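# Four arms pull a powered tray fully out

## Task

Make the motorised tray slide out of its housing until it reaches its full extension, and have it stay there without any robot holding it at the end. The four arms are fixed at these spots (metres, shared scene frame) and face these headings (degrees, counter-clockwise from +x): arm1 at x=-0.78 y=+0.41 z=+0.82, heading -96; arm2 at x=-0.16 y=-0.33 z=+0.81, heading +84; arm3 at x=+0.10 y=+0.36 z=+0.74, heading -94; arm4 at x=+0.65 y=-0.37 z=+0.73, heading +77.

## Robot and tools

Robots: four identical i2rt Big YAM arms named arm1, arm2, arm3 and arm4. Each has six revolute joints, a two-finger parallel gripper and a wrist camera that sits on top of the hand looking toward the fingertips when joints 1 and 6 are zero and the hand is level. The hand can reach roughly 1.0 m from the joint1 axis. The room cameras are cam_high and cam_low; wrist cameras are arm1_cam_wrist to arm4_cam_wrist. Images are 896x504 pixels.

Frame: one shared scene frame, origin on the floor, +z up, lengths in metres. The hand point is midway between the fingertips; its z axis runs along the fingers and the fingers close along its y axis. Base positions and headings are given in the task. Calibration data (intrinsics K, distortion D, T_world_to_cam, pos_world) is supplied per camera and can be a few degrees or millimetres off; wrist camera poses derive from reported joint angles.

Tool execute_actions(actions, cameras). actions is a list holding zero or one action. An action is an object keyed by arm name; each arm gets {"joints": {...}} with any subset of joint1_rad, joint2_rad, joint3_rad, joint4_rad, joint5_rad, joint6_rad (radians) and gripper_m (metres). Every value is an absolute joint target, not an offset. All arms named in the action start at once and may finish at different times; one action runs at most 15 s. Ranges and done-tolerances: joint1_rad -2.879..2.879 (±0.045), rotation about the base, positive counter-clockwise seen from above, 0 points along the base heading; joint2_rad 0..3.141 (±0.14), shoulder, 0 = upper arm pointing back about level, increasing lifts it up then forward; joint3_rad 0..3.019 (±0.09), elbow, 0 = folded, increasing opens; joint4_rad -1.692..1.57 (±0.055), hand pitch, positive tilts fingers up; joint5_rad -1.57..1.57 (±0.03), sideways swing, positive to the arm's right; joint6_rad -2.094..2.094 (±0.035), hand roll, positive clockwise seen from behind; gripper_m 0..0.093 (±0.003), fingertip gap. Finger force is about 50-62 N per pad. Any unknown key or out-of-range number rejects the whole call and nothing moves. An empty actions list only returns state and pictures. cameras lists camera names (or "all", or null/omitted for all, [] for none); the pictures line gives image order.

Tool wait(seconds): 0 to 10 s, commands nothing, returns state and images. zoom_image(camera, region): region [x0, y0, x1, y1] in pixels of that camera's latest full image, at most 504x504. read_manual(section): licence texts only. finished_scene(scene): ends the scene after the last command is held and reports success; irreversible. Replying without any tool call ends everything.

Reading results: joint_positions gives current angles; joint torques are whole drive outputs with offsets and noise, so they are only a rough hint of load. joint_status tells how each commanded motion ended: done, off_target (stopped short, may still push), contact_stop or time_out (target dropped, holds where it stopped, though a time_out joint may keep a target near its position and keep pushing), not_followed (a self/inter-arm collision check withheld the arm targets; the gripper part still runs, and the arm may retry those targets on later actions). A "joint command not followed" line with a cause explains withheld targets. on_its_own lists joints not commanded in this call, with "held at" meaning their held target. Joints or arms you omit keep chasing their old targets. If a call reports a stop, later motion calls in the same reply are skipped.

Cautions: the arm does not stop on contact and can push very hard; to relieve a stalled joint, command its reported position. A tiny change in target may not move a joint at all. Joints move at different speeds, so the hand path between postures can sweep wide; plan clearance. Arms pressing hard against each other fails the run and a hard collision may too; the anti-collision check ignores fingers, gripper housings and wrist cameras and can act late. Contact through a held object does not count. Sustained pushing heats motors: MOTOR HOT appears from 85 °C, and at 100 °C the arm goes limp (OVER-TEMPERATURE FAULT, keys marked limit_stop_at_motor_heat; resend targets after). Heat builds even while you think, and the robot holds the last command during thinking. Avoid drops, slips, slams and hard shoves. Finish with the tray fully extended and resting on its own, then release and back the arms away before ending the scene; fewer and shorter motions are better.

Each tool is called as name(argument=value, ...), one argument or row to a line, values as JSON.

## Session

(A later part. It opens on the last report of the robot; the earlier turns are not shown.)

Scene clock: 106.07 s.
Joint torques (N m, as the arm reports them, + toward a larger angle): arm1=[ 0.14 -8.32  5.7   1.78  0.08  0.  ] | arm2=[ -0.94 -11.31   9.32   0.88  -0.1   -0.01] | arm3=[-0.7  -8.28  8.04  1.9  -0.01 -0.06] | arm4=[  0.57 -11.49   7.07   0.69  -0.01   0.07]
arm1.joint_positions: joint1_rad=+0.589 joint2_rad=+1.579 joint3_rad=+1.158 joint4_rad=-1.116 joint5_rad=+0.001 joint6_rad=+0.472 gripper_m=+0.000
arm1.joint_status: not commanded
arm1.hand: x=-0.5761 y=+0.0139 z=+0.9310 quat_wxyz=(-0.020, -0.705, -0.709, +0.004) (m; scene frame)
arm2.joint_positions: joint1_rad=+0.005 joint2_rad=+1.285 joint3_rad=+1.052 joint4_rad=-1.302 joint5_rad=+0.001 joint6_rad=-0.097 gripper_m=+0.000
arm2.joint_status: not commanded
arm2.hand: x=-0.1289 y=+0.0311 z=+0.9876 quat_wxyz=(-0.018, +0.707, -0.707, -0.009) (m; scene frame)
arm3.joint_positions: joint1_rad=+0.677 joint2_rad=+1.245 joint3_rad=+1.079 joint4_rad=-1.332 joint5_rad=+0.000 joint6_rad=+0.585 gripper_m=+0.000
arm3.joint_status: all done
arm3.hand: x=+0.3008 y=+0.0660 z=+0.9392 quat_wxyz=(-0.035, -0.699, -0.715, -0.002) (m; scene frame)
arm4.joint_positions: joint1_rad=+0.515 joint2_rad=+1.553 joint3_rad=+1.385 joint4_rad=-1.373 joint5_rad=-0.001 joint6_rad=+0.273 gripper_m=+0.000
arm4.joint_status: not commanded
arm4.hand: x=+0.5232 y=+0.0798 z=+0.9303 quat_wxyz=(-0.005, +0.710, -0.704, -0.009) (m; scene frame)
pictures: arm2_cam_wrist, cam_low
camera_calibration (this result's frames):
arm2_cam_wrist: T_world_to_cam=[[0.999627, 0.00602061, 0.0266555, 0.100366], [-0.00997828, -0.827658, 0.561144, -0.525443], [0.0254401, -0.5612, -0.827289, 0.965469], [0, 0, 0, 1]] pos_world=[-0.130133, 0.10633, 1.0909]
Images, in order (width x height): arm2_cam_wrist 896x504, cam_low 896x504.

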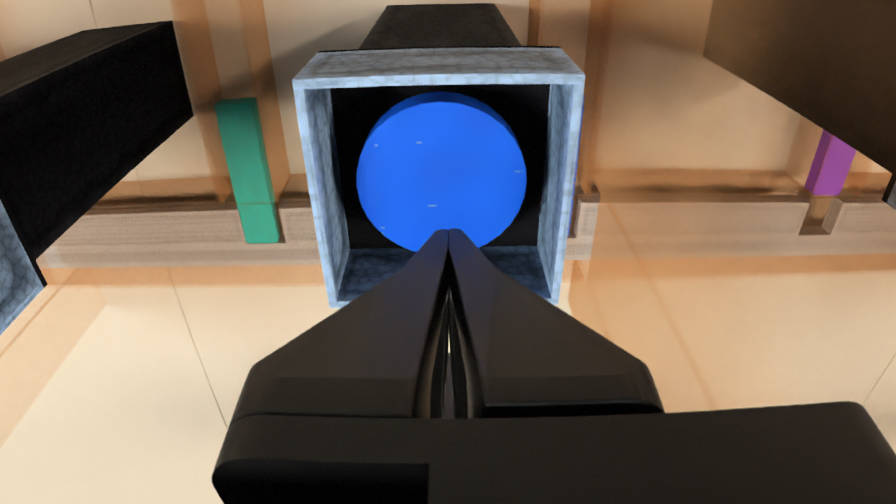

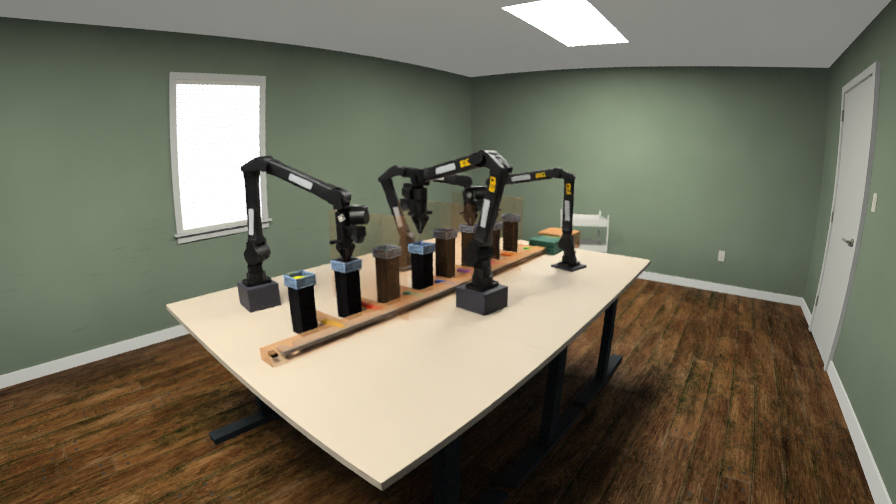

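execute_actions(
  actions=[
    {"arm1": {"joints": {"joint1_rad": 0.5853, "joint2_rad": 1.6111, "joint3_rad": 1.1371, "joint4_rad": -1.0968, "joint6_rad": 0.48}}, "arm4": {"joints": {"joint1_rad": 0.5149, "joint2_rad": 1.5755, "joint3_rad": 1.3582, "joint4_rad": -1.3535, "joint6_rad": 0.285}}},
  ],
  cameras=["arm1_cam_wrist", "arm4_cam_wrist", "arm2_cam_wrist"],
)

Scene clock: 107.17 s.
Joint torques (N m, as the arm reports them, + toward a larger angle): arm1=[ 0.05 -8.42  5.65  1.8   0.08  0.  ] | arm2=[ -0.76 -11.31   9.29   0.93  -0.08   0.02] | arm3=[-0.74 -8.23  8.06  1.94 -0.01 -0.06] | arm4=[  0.62 -11.48   7.08   0.72  -0.02   0.08]
arm1.joint_positions: joint1_rad=+0.589 joint2_rad=+1.579 joint3_rad=+1.158 joint4_rad=-1.116 joint5_rad=+0.001 joint6_rad=+0.472 gripper_m=+0.000
arm1.joint_status: all done
arm1.hand: x=-0.5761 y=+0.0139 z=+0.9310 quat_wxyz=(-0.020, -0.705, -0.709, +0.004) (m; scene frame)
arm2.joint_positions: joint1_rad=+0.005 joint2_rad=+1.285 joint3_rad=+1.052 joint4_rad=-1.302 joint5_rad=+0.001 joint6_rad=-0.097 gripper_m=+0.000
arm2.joint_status: not commanded
arm2.hand: x=-0.1289 y=+0.0311 z=+0.9876 quat_wxyz=(-0.018, +0.707, -0.707, -0.009) (m; scene frame)
arm3.joint_positions: joint1_rad=+0.677 joint2_rad=+1.245 joint3_rad=+1.079 joint4_rad=-1.332 joint5_rad=+0.000 joint6_rad=+0.585 gripper_m=+0.000
arm3.joint_status: not commanded
arm3.hand: x=+0.3008 y=+0.0660 z=+0.9392 quat_wxyz=(-0.035, -0.699, -0.715, -0.002) (m; scene frame)
arm4.joint_positions: joint1_rad=+0.515 joint2_rad=+1.553 joint3_rad=+1.385 joint4_rad=-1.373 joint5_rad=-0.001 joint6_rad=+0.273 gripper_m=+0.000
arm4.joint_status: all done
arm4.hand: x=+0.5232 y=+0.0798 z=+0.9303 quat_wxyz=(-0.005, +0.710, -0.704, -0.009) (m; scene frame)
pictures: arm1_cam_wrist, arm2_cam_wrist, arm4_cam_wrist
camera_calibration (this result's frames):
arm1_cam_wrist: T_world_to_cam=[[-0.999446, -0.00770792, -0.0323886, -0.546683], [-0.0246082, 0.826284, 0.562716, -0.54539], [0.0224248, 0.563201, -0.826015, 0.895013], [0, 0, 0, 1]] pos_world=[-0.579871, -0.0576398, 1.02849]
arm2_cam_wrist: T_world_to_cam=[[0.999627, 0.00602061, 0.0266555, 0.100366], [-0.00997828, -0.827658, 0.561144, -0.525443], [0.0254401, -0.5612, -0.827289, 0.965469], [0, 0, 0, 1]] pos_world=[-0.130133, 0.10633, 1.0909]
arm4_cam_wrist: T_world_to_cam=[[0.999936, 0.0101244, 0.00511416, -0.530677], [0.0053362, -0.817755, 0.575542, -0.467143], [0.0100091, -0.575477, -0.817757, 0.925996], [0, 0, 0, 1]] pos_world=[0.523867, 0.156254, 1.02881]
Images, in order (width x height): arm1_cam_wrist 896x504, arm2_cam_wrist 896x504, arm4_cam_wrist 896x504.

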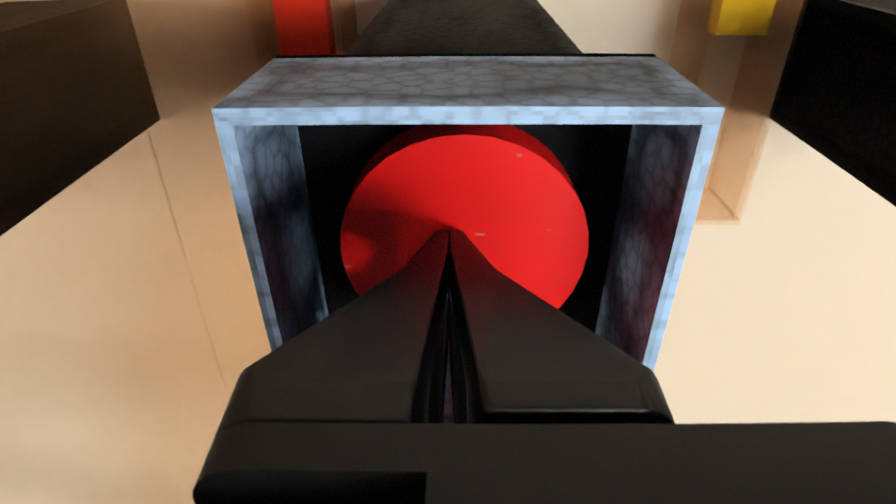

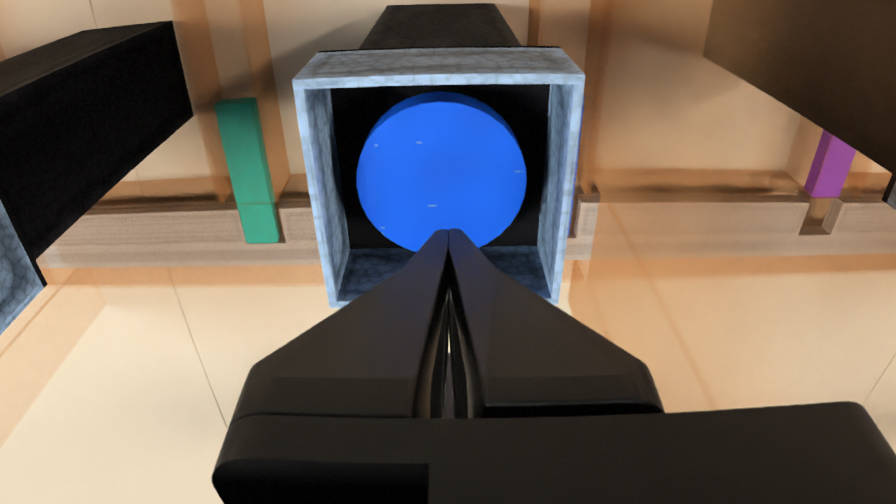

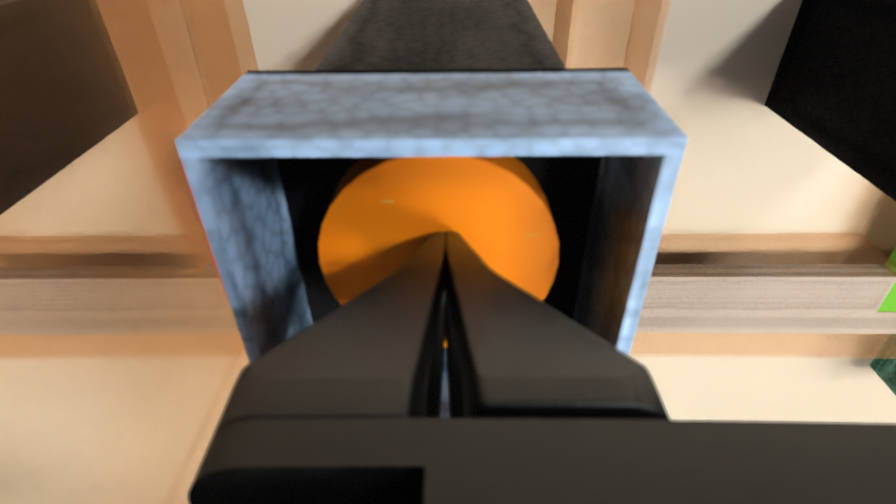

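execute_actions(
  actions=[
    {"arm2": {"joints": {"joint1_rad": 0.5856, "joint2_rad": 1.3842, "joint3_rad": 1.18, "joint4_rad": -1.3385, "joint6_rad": 0.481}}},
  ],
  cameras=["arm2_cam_wrist"],
)

Scene clock: 109.20 s.
Joint torques (N m, as the arm reports them, + toward a larger angle): arm1=[ 0.01 -8.24  5.66  1.81  0.08 -0.01] | arm2=[ -0.41 -11.48  12.76  -0.41  -0.05   0.23] | arm3=[-0.75 -8.21  8.04  1.94 -0.01 -0.06] | arm4=[  0.58 -11.45   7.08   0.7   -0.01   0.07]
arm1.joint_positions: joint1_rad=+0.589 joint2_rad=+1.579 joint3_rad=+1.158 joint4_rad=-1.116 joint5_rad=+0.001 joint6_rad=+0.472 gripper_m=+0.000
arm1.joint_status: not commanded
arm1.hand: x=-0.5761 y=+0.0139 z=+0.9310 quat_wxyz=(-0.020, -0.705, -0.709, +0.004) (m; scene frame)
arm2.joint_positions: joint1_rad=+0.583 joint2_rad=+1.372 joint3_rad=+1.143 joint4_rad=-1.326 joint5_rad=+0.001 joint6_rad=+0.471 gripper_m=+0.000
arm2.joint_status: all done
arm2.hand: x=-0.3440 y=+0.0183 z=+0.9894 quat_wxyz=(-0.007, +0.710, -0.704, -0.005) (m; scene frame)
arm3.joint_positions: joint1_rad=+0.677 joint2_rad=+1.245 joint3_rad=+1.079 joint4_rad=-1.332 joint5_rad=+0.000 joint6_rad=+0.585 gripper_m=+0.000
arm3.joint_status: not commanded
arm3.hand: x=+0.3008 y=+0.0660 z=+0.9392 quat_wxyz=(-0.035, -0.699, -0.715, -0.002) (m; scene frame)
arm4.joint_positions: joint1_rad=+0.515 joint2_rad=+1.553 joint3_rad=+1.385 joint4_rad=-1.373 joint5_rad=-0.001 joint6_rad=+0.273 gripper_m=+0.000
arm4.joint_status: not commanded
arm4.hand: x=+0.5232 y=+0.0798 z=+0.9303 quat_wxyz=(-0.005, +0.710, -0.704, -0.009) (m; scene frame)
pictures: arm2_cam_wrist
camera_calibration (this result's frames):
arm2_cam_wrist: T_world_to_cam=[[0.999757, 0.0156027, 0.0155805, 0.32631], [0.0037229, -0.815903, 0.578176, -0.551519], [0.0217333, -0.577978, -0.815763, 0.952831], [0, 0, 0, 1]] pos_world=[-0.344886, 0.0956376, 1.09108]
Images, in order (width x height): arm2_cam_wrist 896x504.

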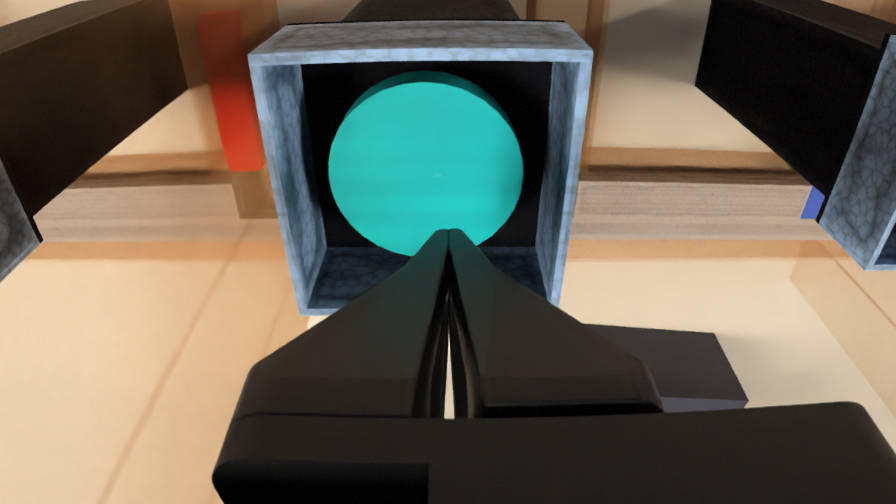

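zoom_image(
  camera="arm2_cam_wrist",
  region=[130, 0, 330, 250],
)

Region (130, 0, 330, 250) of arm2_cam_wrist's 896x504 image, scaled by 2.016, with more detail than that image has; it fills the left 403 columns of this view, and the rest is white.

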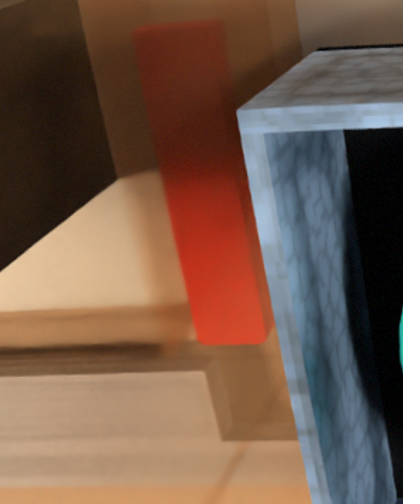

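execute_actions(
  actions=[],
  cameras=["cam_high", "arm2_cam_wrist", "arm3_cam_wrist"],
)

zoom_image(
  camera="cam_high",
  region=[150, 270, 450, 420],
)

Scene clock: 111.90 s.
Joint torques (N m, as the arm reports them, + toward a larger angle): arm1=[ 0.24 -8.16  5.67  1.79  0.07 -0.02] | arm2=[ -0.5  -12.16  12.74  -0.31  -0.02   0.19] | arm3=[-0.82 -8.32  8.04  1.95 -0.01 -0.06] | arm4=[  0.55 -11.48   7.08   0.71  -0.02   0.07]
arm1.joint_positions: joint1_rad=+0.589 joint2_rad=+1.579 joint3_rad=+1.158 joint4_rad=-1.116 joint5_rad=+0.001 joint6_rad=+0.472 gripper_m=+0.000
arm1.joint_status: not commanded
arm1.hand: x=-0.5761 y=+0.0139 z=+0.9310 quat_wxyz=(-0.020, -0.705, -0.709, +0.004) (m; scene frame)
arm2.joint_positions: joint1_rad=+0.583 joint2_rad=+1.372 joint3_rad=+1.143 joint4_rad=-1.326 joint5_rad=+0.001 joint6_rad=+0.472 gripper_m=+0.000
arm2.joint_status: all done
arm2.hand: x=-0.3440 y=+0.0183 z=+0.9894 quat_wxyz=(-0.007, +0.710, -0.704, -0.005) (m; scene frame)
arm3.joint_positions: joint1_rad=+0.677 joint2_rad=+1.245 joint3_rad=+1.079 joint4_rad=-1.332 joint5_rad=+0.000 joint6_rad=+0.585 gripper_m=+0.000
arm3.joint_status: not commanded
arm3.hand: x=+0.3008 y=+0.0660 z=+0.9392 quat_wxyz=(-0.035, -0.699, -0.715, -0.002) (m; scene frame)
arm4.joint_positions: joint1_rad=+0.515 joint2_rad=+1.553 joint3_rad=+1.385 joint4_rad=-1.373 joint5_rad=-0.001 joint6_rad=+0.273 gripper_m=+0.000
arm4.joint_status: not commanded
arm4.hand: x=+0.5232 y=+0.0798 z=+0.9303 quat_wxyz=(-0.005, +0.710, -0.704, -0.009) (m; scene frame)
pictures: arm2_cam_wrist, arm3_cam_wrist, cam_high
camera_calibration (this result's frames):
arm2_cam_wrist: T_world_to_cam=[[0.999763, 0.0152213, 0.015574, 0.326326], [0.00341547, -0.815905, 0.578176, -0.551624], [0.0215075, -0.577985, -0.815764, 0.952754], [0, 0, 0, 1]] pos_world=[-0.344856, 0.0956378, 1.09108]
arm3_cam_wrist: T_world_to_cam=[[-0.998246, -0.0223055, -0.0548459, 0.349975], [-0.0488868, 0.833091, 0.550972, -0.55665], [0.0334019, 0.552687, -0.83272, 0.863382], [0, 0, 0, 1]] pos_world=[0.29331, -0.00563319, 1.04485]
Images, in order (width x height): arm2_cam_wrist 896x504, arm3_cam_wrist 896x504, cam_high 896x504.

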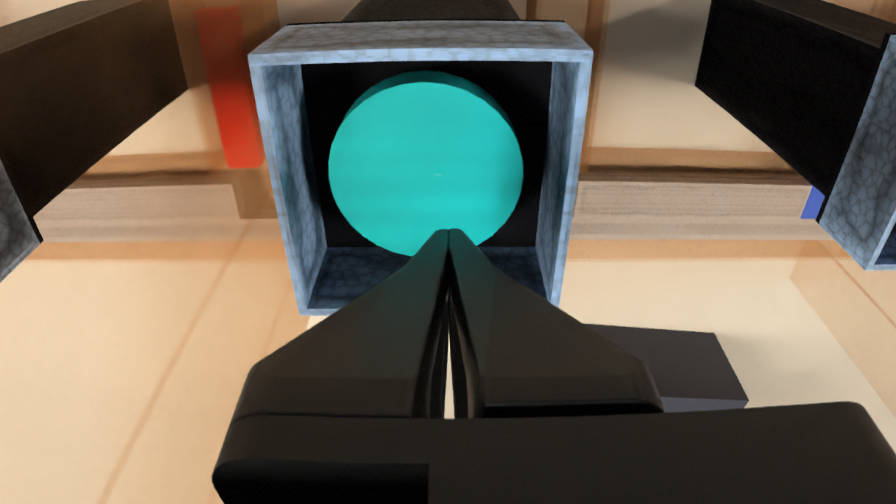

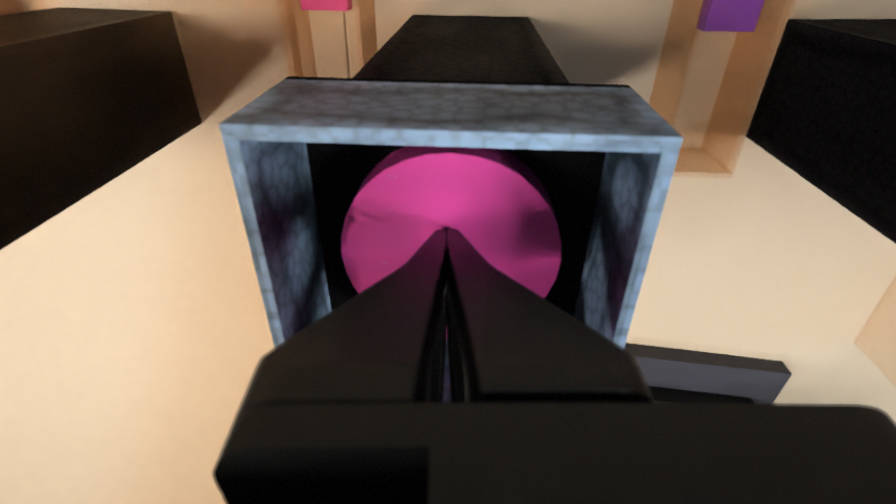

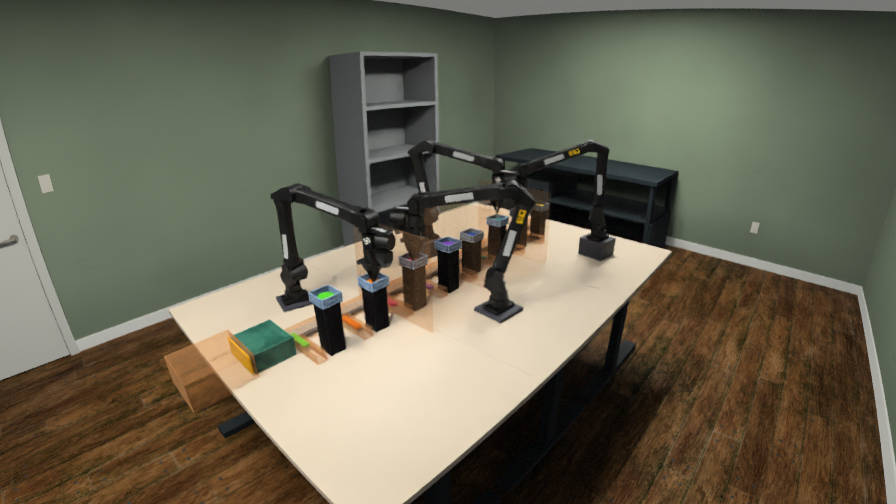

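Region (150, 270, 450, 420) of cam_high's 896x504 image, scaled by 1.680, with more detail than that image has.

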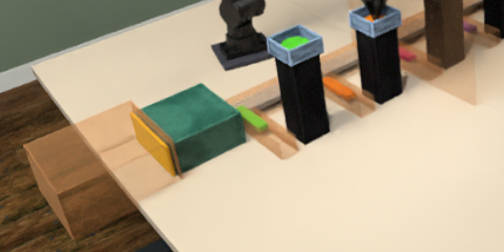

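execute_actions(
  actions=[],
  cameras=["arm4_cam_wrist"],
)

zoom_image(
  camera="arm4_cam_wrist",
  region=[0, 0, 300, 360],
)

Scene clock: 112.50 s.
Joint torques (N m, as the arm reports them, + toward a larger angle): arm1=[ 0.33 -8.34  5.68  1.79  0.08 -0.01] | arm2=[ -0.3  -12.16  12.71  -0.33  -0.06   0.18] | arm3=[-0.8  -8.32  8.02  1.9  -0.01 -0.06] | arm4=[  0.6  -11.44   7.09   0.71  -0.02   0.07]
arm1.joint_positions: joint1_rad=+0.589 joint2_rad=+1.579 joint3_rad=+1.158 joint4_rad=-1.116 joint5_rad=+0.001 joint6_rad=+0.472 gripper_m=+0.000
arm1.joint_status: not commanded
arm1.hand: x=-0.5761 y=+0.0139 z=+0.9310 quat_wxyz=(-0.020, -0.705, -0.709, +0.004) (m; scene frame)
arm2.joint_positions: joint1_rad=+0.583 joint2_rad=+1.372 joint3_rad=+1.143 joint4_rad=-1.326 joint5_rad=+0.001 joint6_rad=+0.472 gripper_m=+0.000
arm2.joint_status: all done
arm2.hand: x=-0.3440 y=+0.0183 z=+0.9894 quat_wxyz=(-0.007, +0.710, -0.704, -0.005) (m; scene frame)
arm3.joint_positions: joint1_rad=+0.677 joint2_rad=+1.245 joint3_rad=+1.079 joint4_rad=-1.332 joint5_rad=+0.000 joint6_rad=+0.585 gripper_m=+0.000
arm3.joint_status: not commanded
arm3.hand: x=+0.3008 y=+0.0660 z=+0.9392 quat_wxyz=(-0.035, -0.699, -0.715, -0.002) (m; scene frame)
arm4.joint_positions: joint1_rad=+0.515 joint2_rad=+1.553 joint3_rad=+1.385 joint4_rad=-1.373 joint5_rad=-0.001 joint6_rad=+0.273 gripper_m=+0.000
arm4.joint_status: not commanded
arm4.hand: x=+0.5232 y=+0.0798 z=+0.9303 quat_wxyz=(-0.005, +0.710, -0.704, -0.009) (m; scene frame)
pictures: arm4_cam_wrist
camera_calibration (this result's frames):
arm4_cam_wrist: T_world_to_cam=[[0.999936, 0.0101244, 0.00511416, -0.530677], [0.0053362, -0.817755, 0.575542, -0.467143], [0.0100091, -0.575477, -0.817757, 0.925996], [0, 0, 0, 1]] pos_world=[0.523867, 0.156254, 1.02881]
Images, in order (width x height): arm4_cam_wrist 896x504.

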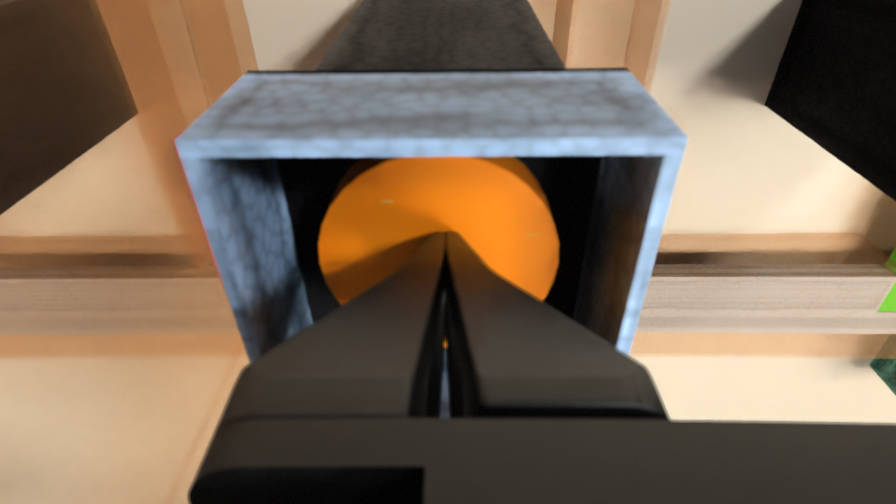

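Region (0, 0, 300, 360) of arm4_cam_wrist's 896x504 image, scaled by 1.400, with more detail than that image has.

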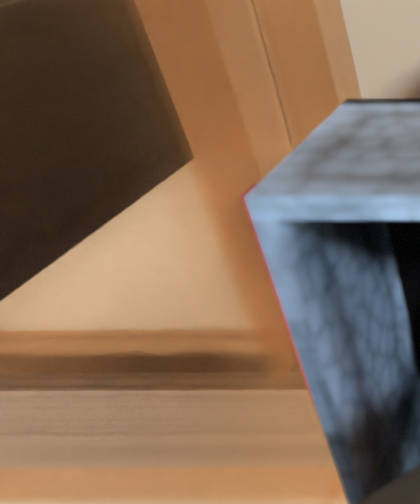

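zoom_image(
  camera="cam_high",
  region=[280, 300, 400, 370],
)

This scene's latest camera images include none from cam_high. They are from: arm4_cam_wrist. Call execute_actions without "cameras", or with cam_high in "cameras", to get its image.

execute_actions(
  actions=[],
  cameras=["cam_high", "arm3_cam_wrist", "arm2_cam_wrist"],
)

zoom_image(
  camera="cam_high",
  region=[280, 300, 400, 370],
)

Scene clock: 113.17 s.
Joint torques (N m, as the arm reports them, + toward a larger angle): arm1=[ 0.32 -8.4   5.64  1.74  0.09  0.  ] | arm2=[ -0.55 -11.94  12.69  -0.33  -0.05   0.19] | arm3=[-0.78 -8.28  8.05  1.9  -0.01 -0.05] | arm4=[  0.55 -11.44   7.07   0.7   -0.01   0.08]
arm1.joint_positions: joint1_rad=+0.589 joint2_rad=+1.579 joint3_rad=+1.158 joint4_rad=-1.116 joint5_rad=+0.001 joint6_rad=+0.472 gripper_m=+0.000
arm1.joint_status: not commanded
arm1.hand: x=-0.5761 y=+0.0139 z=+0.9310 quat_wxyz=(-0.020, -0.705, -0.709, +0.004) (m; scene frame)
arm2.joint_positions: joint1_rad=+0.583 joint2_rad=+1.372 joint3_rad=+1.143 joint4_rad=-1.326 joint5_rad=+0.001 joint6_rad=+0.472 gripper_m=+0.000
arm2.joint_status: all done
arm2.hand: x=-0.3440 y=+0.0183 z=+0.9894 quat_wxyz=(-0.007, +0.710, -0.704, -0.005) (m; scene frame)
arm3.joint_positions: joint1_rad=+0.677 joint2_rad=+1.245 joint3_rad=+1.079 joint4_rad=-1.332 joint5_rad=+0.000 joint6_rad=+0.585 gripper_m=+0.000
arm3.joint_status: not commanded
arm3.hand: x=+0.3008 y=+0.0660 z=+0.9392 quat_wxyz=(-0.035, -0.699, -0.715, -0.002) (m; scene frame)
arm4.joint_positions: joint1_rad=+0.515 joint2_rad=+1.553 joint3_rad=+1.385 joint4_rad=-1.373 joint5_rad=-0.001 joint6_rad=+0.273 gripper_m=+0.000
arm4.joint_status: not commanded
arm4.hand: x=+0.5232 y=+0.0798 z=+0.9303 quat_wxyz=(-0.005, +0.710, -0.704, -0.009) (m; scene frame)
pictures: arm2_cam_wrist, arm3_cam_wrist, cam_high
camera_calibration (this result's frames):
arm2_cam_wrist: T_world_to_cam=[[0.999763, 0.0152213, 0.015574, 0.326326], [0.00341547, -0.815905, 0.578176, -0.551624], [0.0215075, -0.577985, -0.815764, 0.952754], [0, 0, 0, 1]] pos_world=[-0.344856, 0.0956378, 1.09108]
arm3_cam_wrist: T_world_to_cam=[[-0.998246, -0.0223055, -0.0548459, 0.349975], [-0.0488868, 0.833091, 0.550972, -0.55665], [0.0334019, 0.552687, -0.83272, 0.863382], [0, 0, 0, 1]] pos_world=[0.29331, -0.00563319, 1.04485]
Images, in order (width x height): arm2_cam_wrist 896x504, arm3_cam_wrist 896x504, cam_high 896x504.

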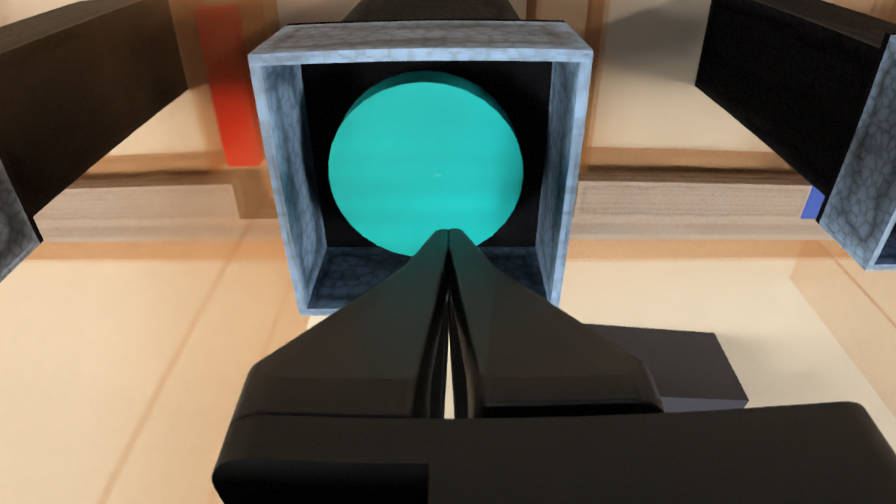

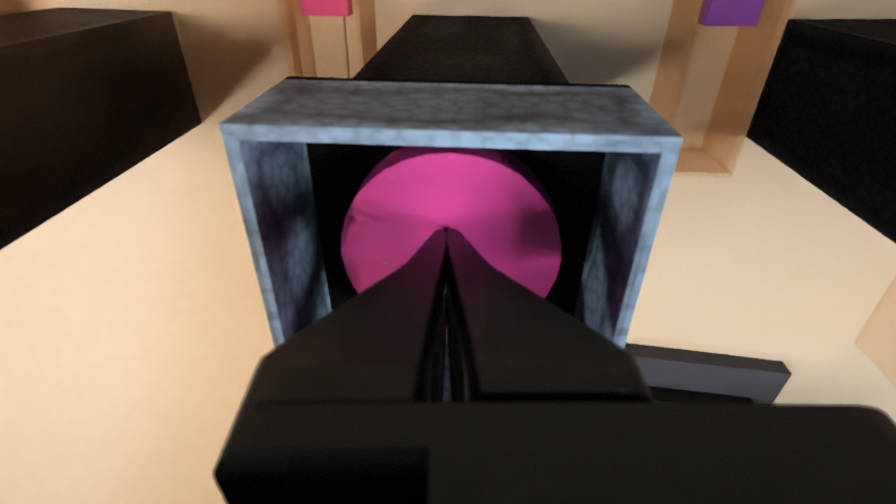

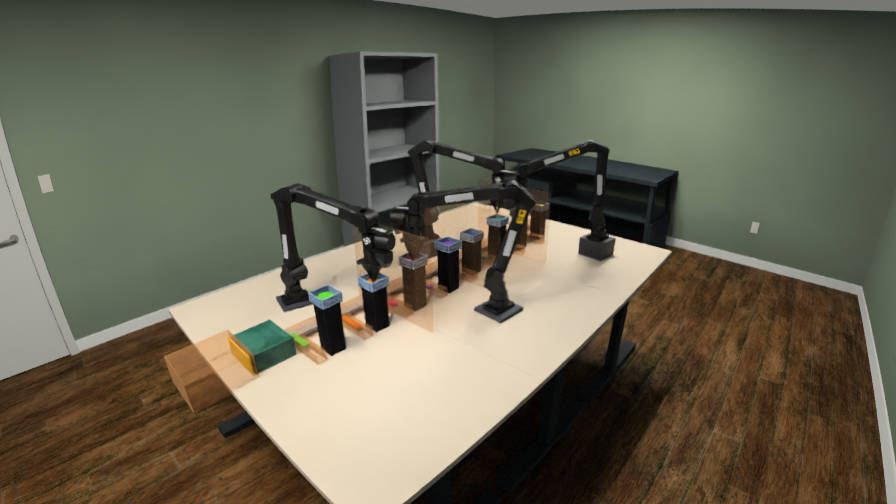

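Region (280, 300, 400, 370) of cam_high's 896x504 image, scaled by 4.200, with more detail than that image has; it fills the top 294 rows of this view, and the rest is white.

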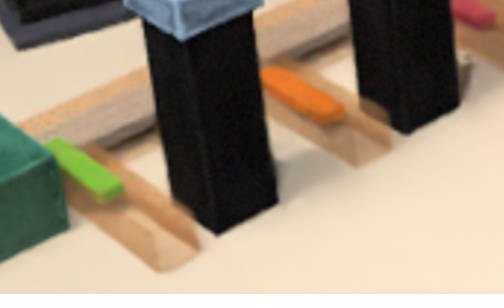

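execute_actions(
  actions=[
    {"arm4": {"joints": {"joint1_rad": 0.5149, "joint2_rad": 1.5519, "joint3_rad": 1.58, "joint4_rad": -1.5605}}},
  ],
  cameras=["arm4_cam_wrist"],
)

Scene clock: 116.13 s.
Joint torques (N m, as the arm reports them, + toward a larger angle): arm1=[ 0.1  -8.35  5.71  1.77  0.08 -0.01] | arm2=[ -0.61 -11.82  12.76  -0.43  -0.01   0.19] | arm3=[-0.82 -8.23  8.05  1.93 -0.01 -0.06] | arm4=[  0.58 -13.76  14.43  -0.47  -0.01   0.07]
arm1.joint_positions: joint1_rad=+0.589 joint2_rad=+1.579 joint3_rad=+1.158 joint4_rad=-1.116 joint5_rad=+0.001 joint6_rad=+0.472 gripper_m=+0.000
arm1.joint_status: not commanded
arm1.hand: x=-0.5761 y=+0.0139 z=+0.9310 quat_wxyz=(-0.020, -0.705, -0.709, +0.004) (m; scene frame)
arm2.joint_positions: joint1_rad=+0.583 joint2_rad=+1.372 joint3_rad=+1.143 joint4_rad=-1.326 joint5_rad=+0.001 joint6_rad=+0.472 gripper_m=+0.000
arm2.joint_status: not commanded
arm2.hand: x=-0.3440 y=+0.0183 z=+0.9894 quat_wxyz=(-0.007, +0.710, -0.704, -0.005) (m; scene frame)
arm3.joint_positions: joint1_rad=+0.677 joint2_rad=+1.245 joint3_rad=+1.079 joint4_rad=-1.332 joint5_rad=+0.000 joint6_rad=+0.585 gripper_m=+0.000
arm3.joint_status: not commanded
arm3.hand: x=+0.3008 y=+0.0660 z=+0.9392 quat_wxyz=(-0.035, -0.699, -0.715, -0.002) (m; scene frame)
arm4.joint_positions: joint1_rad=+0.515 joint2_rad=+1.552 joint3_rad=+1.523 joint4_rad=-1.549 joint5_rad=-0.001 joint6_rad=+0.273 gripper_m=+0.000
arm4.joint_status: all done
arm4.hand: x=+0.5242 y=+0.0762 z=+0.9829 quat_wxyz=(+0.004, +0.710, -0.704, +0.007) (m; scene frame)
pictures: arm4_cam_wrist
camera_calibration (this result's frames):
arm4_cam_wrist: T_world_to_cam=[[0.999831, 0.0104595, 0.0151031, -0.54171], [-0.000799277, -0.796558, 0.604562, -0.527325], [0.0183539, -0.604472, -0.796415, 0.943743], [0, 0, 0, 1]] pos_world=[0.523876, 0.156088, 1.07859]
Images, in order (width x height): arm4_cam_wrist 896x504.

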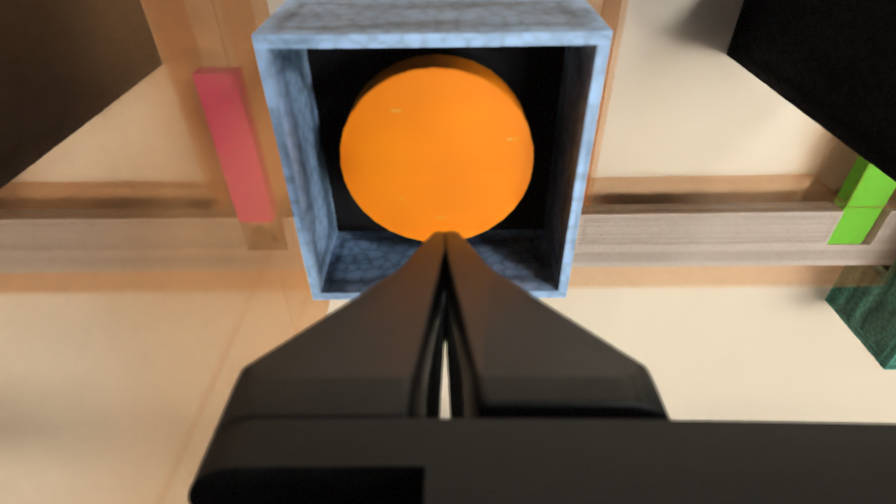

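zoom_image(
  camera="arm4_cam_wrist",
  region=[150, 50, 350, 300],
)

zoom_image(
  camera="arm4_cam_wrist",
  region=[696, 100, 896, 300],
)

Region (150, 50, 350, 300) of arm4_cam_wrist's 896x504 image, scaled by 2.016, with more detail than that image has; it fills the left 403 columns of this view, and the rest is white.

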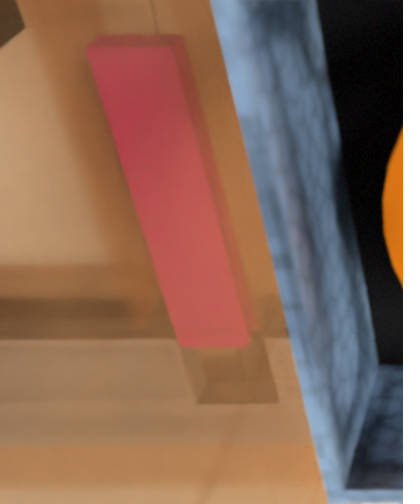

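Region (696, 100, 896, 300) of arm4_cam_wrist's 896x504 image, scaled by 2.520, with more detail than that image has.

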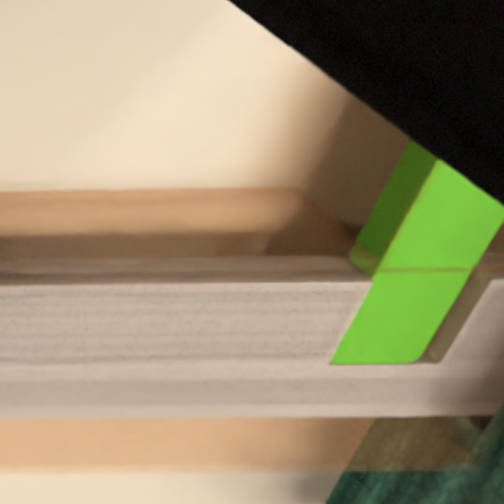

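execute_actions(
  actions=[
    {"arm4": {"joints": {"joint1_rad": 0.5149, "joint2_rad": 1.5755, "joint3_rad": 1.3582, "joint4_rad": -1.3535, "joint6_rad": 0.285}}},
  ],
  cameras=[],
)

Scene clock: 117.33 s.
Joint torques (N m, as the arm reports them, + toward a larger angle): arm1=[ 0.1  -8.49  5.68  1.81  0.08  0.  ] | arm2=[ -0.36 -11.75  12.68  -0.29  -0.05   0.19] | arm3=[-0.75 -8.29  8.03  1.94 -0.01 -0.05] | arm4=[  0.62 -11.46   7.08   0.68  -0.01   0.07]
arm1.joint_positions: joint1_rad=+0.589 joint2_rad=+1.579 joint3_rad=+1.158 joint4_rad=-1.116 joint5_rad=+0.001 joint6_rad=+0.472 gripper_m=+0.000
arm1.joint_status: not commanded
arm1.hand: x=-0.5761 y=+0.0139 z=+0.9310 quat_wxyz=(-0.020, -0.705, -0.709, +0.004) (m; scene frame)
arm2.joint_positions: joint1_rad=+0.583 joint2_rad=+1.372 joint3_rad=+1.143 joint4_rad=-1.326 joint5_rad=+0.001 joint6_rad=+0.472 gripper_m=+0.000
arm2.joint_status: not commanded
arm2.hand: x=-0.3440 y=+0.0183 z=+0.9894 quat_wxyz=(-0.007, +0.710, -0.704, -0.005) (m; scene frame)
arm3.joint_positions: joint1_rad=+0.677 joint2_rad=+1.245 joint3_rad=+1.079 joint4_rad=-1.332 joint5_rad=+0.000 joint6_rad=+0.585 gripper_m=+0.000
arm3.joint_status: not commanded
arm3.hand: x=+0.3008 y=+0.0660 z=+0.9392 quat_wxyz=(-0.035, -0.699, -0.715, -0.002) (m; scene frame)
arm4.joint_positions: joint1_rad=+0.515 joint2_rad=+1.553 joint3_rad=+1.385 joint4_rad=-1.373 joint5_rad=-0.001 joint6_rad=+0.273 gripper_m=+0.000
arm4.joint_status: all done
arm4.hand: x=+0.5232 y=+0.0799 z=+0.9303 quat_wxyz=(-0.005, +0.710, -0.704, -0.009) (m; scene frame)
pictures: none
No camera images: the call's "cameras" was empty. Leave "cameras" out to get every camera's image.

execute_actions(
  actions=[],
  cameras=["arm2_cam_wrist", "arm1_cam_wrist"],
)

zoom_image(
  camera="arm2_cam_wrist",
  region=[130, 0, 330, 250],
)

Scene clock: 118.73 s.
Joint torques (N m, as the arm reports them, + toward a larger angle): arm1=[ 0.22 -8.24  5.68  1.79  0.08 -0.01] | arm2=[  0.01 -12.17  12.69  -0.35  -0.04   0.21] | arm3=[-0.79 -8.19  8.03  1.91  0.   -0.05] | arm4=[  0.6  -11.46   7.07   0.68  -0.01   0.07]
arm1.joint_positions: joint1_rad=+0.589 joint2_rad=+1.579 joint3_rad=+1.158 joint4_rad=-1.116 joint5_rad=+0.001 joint6_rad=+0.472 gripper_m=+0.000
arm1.joint_status: not commanded
arm1.hand: x=-0.5761 y=+0.0139 z=+0.9310 quat_wxyz=(-0.020, -0.705, -0.709, +0.004) (m; scene frame)
arm2.joint_positions: joint1_rad=+0.583 joint2_rad=+1.372 joint3_rad=+1.143 joint4_rad=-1.326 joint5_rad=+0.001 joint6_rad=+0.472 gripper_m=+0.000
arm2.joint_status: not commanded
arm2.hand: x=-0.3440 y=+0.0183 z=+0.9894 quat_wxyz=(-0.007, +0.710, -0.704, -0.005) (m; scene frame)
arm3.joint_positions: joint1_rad=+0.677 joint2_rad=+1.245 joint3_rad=+1.079 joint4_rad=-1.332 joint5_rad=+0.000 joint6_rad=+0.585 gripper_m=+0.000
arm3.joint_status: not commanded
arm3.hand: x=+0.3008 y=+0.0660 z=+0.9392 quat_wxyz=(-0.035, -0.699, -0.715, -0.002) (m; scene frame)
arm4.joint_positions: joint1_rad=+0.515 joint2_rad=+1.553 joint3_rad=+1.385 joint4_rad=-1.373 joint5_rad=-0.001 joint6_rad=+0.273 gripper_m=+0.000
arm4.joint_status: all done
arm4.hand: x=+0.5232 y=+0.0799 z=+0.9303 quat_wxyz=(-0.005, +0.710, -0.704, -0.009) (m; scene frame)
pictures: arm1_cam_wrist, arm2_cam_wrist
camera_calibration (this result's frames):
arm1_cam_wrist: T_world_to_cam=[[-0.999446, -0.00770792, -0.0323886, -0.546683], [-0.0246082, 0.826284, 0.562716, -0.54539], [0.0224248, 0.563201, -0.826015, 0.895013], [0, 0, 0, 1]] pos_world=[-0.579871, -0.0576398, 1.02849]
arm2_cam_wrist: T_world_to_cam=[[0.999763, 0.0152213, 0.015574, 0.326326], [0.00341547, -0.815905, 0.578176, -0.551624], [0.0215075, -0.577985, -0.815764, 0.952754], [0, 0, 0, 1]] pos_world=[-0.344856, 0.0956378, 1.09108]
Images, in order (width x height): arm1_cam_wrist 896x504, arm2_cam_wrist 896x504.

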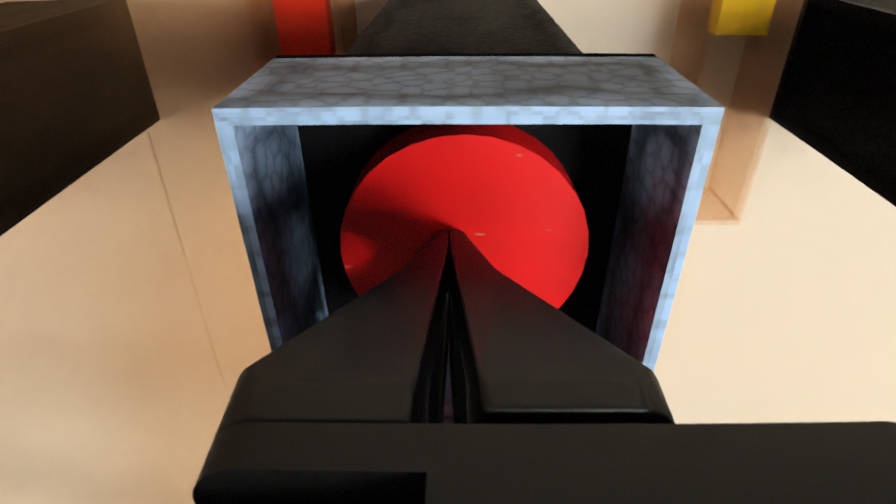

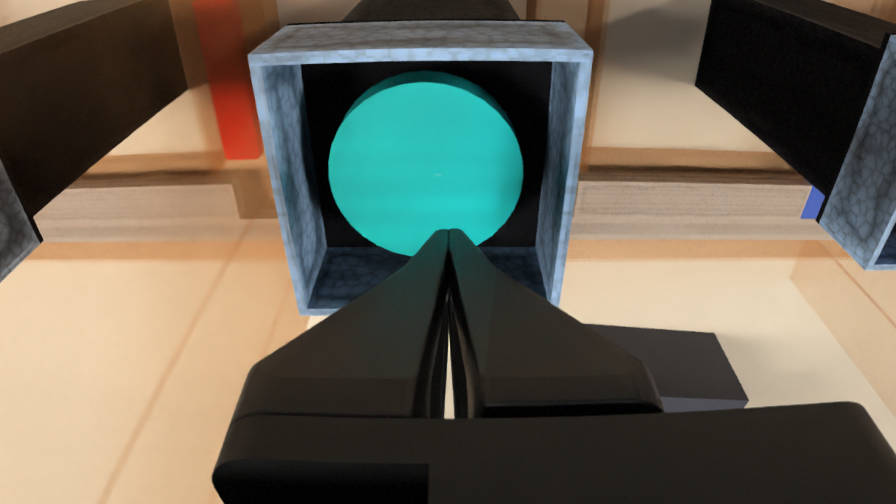

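Region (130, 0, 330, 250) of arm2_cam_wrist's 896x504 image, scaled by 2.016, with more detail than that image has; it fills the left 403 columns of this view, and the rest is white.

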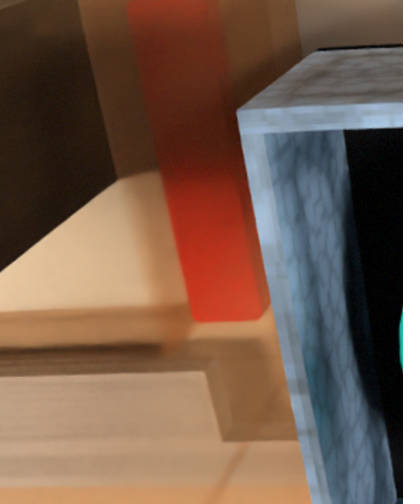

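execute_actions(
  actions=[
    {"arm2": {"joints": {"joint1_rad": 0.588, "joint2_rad": 1.4484, "joint3_rad": 1.0236, "joint4_rad": -1.146, "joint6_rad": 0.481}}},
  ],
  cameras=["arm2_cam_wrist"],
)

Scene clock: 120.50 s.
Joint torques (N m, as the arm reports them, + toward a larger angle): arm1=[ 0.12 -8.22  5.68  1.78  0.07  0.01] | arm2=[ -0.33 -10.33   7.22   1.7   -0.07   0.19] | arm3=[-0.82 -8.21  8.04  1.93 -0.01 -0.06] | arm4=[  0.56 -11.45   7.07   0.68  -0.01   0.08]
arm1.joint_positions: joint1_rad=+0.589 joint2_rad=+1.579 joint3_rad=+1.158 joint4_rad=-1.116 joint5_rad=+0.001 joint6_rad=+0.472 gripper_m=+0.000
arm1.joint_status: not commanded
arm1.hand: x=-0.5761 y=+0.0139 z=+0.9310 quat_wxyz=(-0.020, -0.705, -0.709, +0.004) (m; scene frame)
arm2.joint_positions: joint1_rad=+0.583 joint2_rad=+1.412 joint3_rad=+1.051 joint4_rad=-1.174 joint5_rad=+0.001 joint6_rad=+0.473 gripper_m=+0.000
arm2.joint_status: all done
arm2.hand: x=-0.3462 y=+0.0234 z=+0.9414 quat_wxyz=(-0.010, +0.710, -0.704, -0.015) (m; scene frame)
arm3.joint_positions: joint1_rad=+0.677 joint2_rad=+1.245 joint3_rad=+1.079 joint4_rad=-1.332 joint5_rad=+0.000 joint6_rad=+0.585 gripper_m=+0.000
arm3.joint_status: not commanded
arm3.hand: x=+0.3008 y=+0.0660 z=+0.9392 quat_wxyz=(-0.035, -0.699, -0.715, -0.002) (m; scene frame)
arm4.joint_positions: joint1_rad=+0.515 joint2_rad=+1.553 joint3_rad=+1.385 joint4_rad=-1.373 joint5_rad=-0.001 joint6_rad=+0.273 gripper_m=+0.000
arm4.joint_status: not commanded
arm4.hand: x=+0.5232 y=+0.0799 z=+0.9303 quat_wxyz=(-0.005, +0.710, -0.704, -0.009) (m; scene frame)
pictures: arm2_cam_wrist
camera_calibration (this result's frames):
arm2_cam_wrist: T_world_to_cam=[[0.999881, 0.0140663, 0.0063036, 0.337933], [0.00807476, -0.826337, 0.563118, -0.503734], [0.0131299, -0.563001, -0.826352, 0.923346], [0, 0, 0, 1]] pos_world=[-0.345949, 0.0988367, 1.04454]
Images, in order (width x height): arm2_cam_wrist 896x504.

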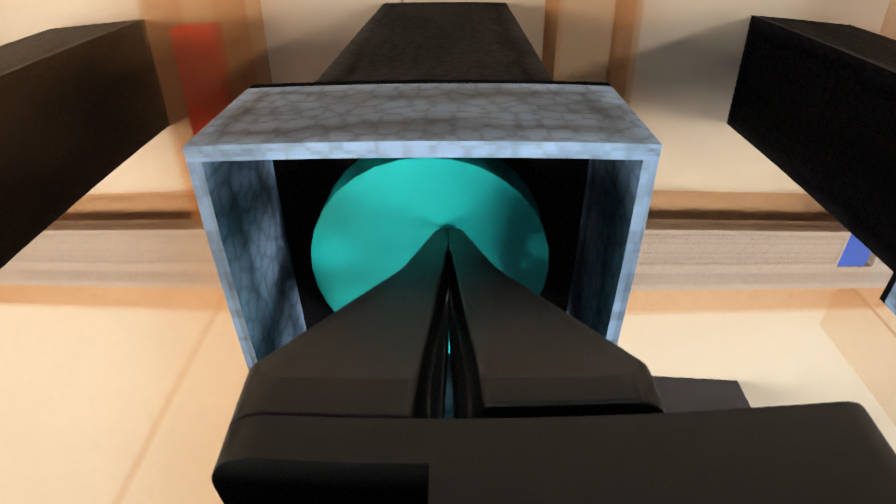

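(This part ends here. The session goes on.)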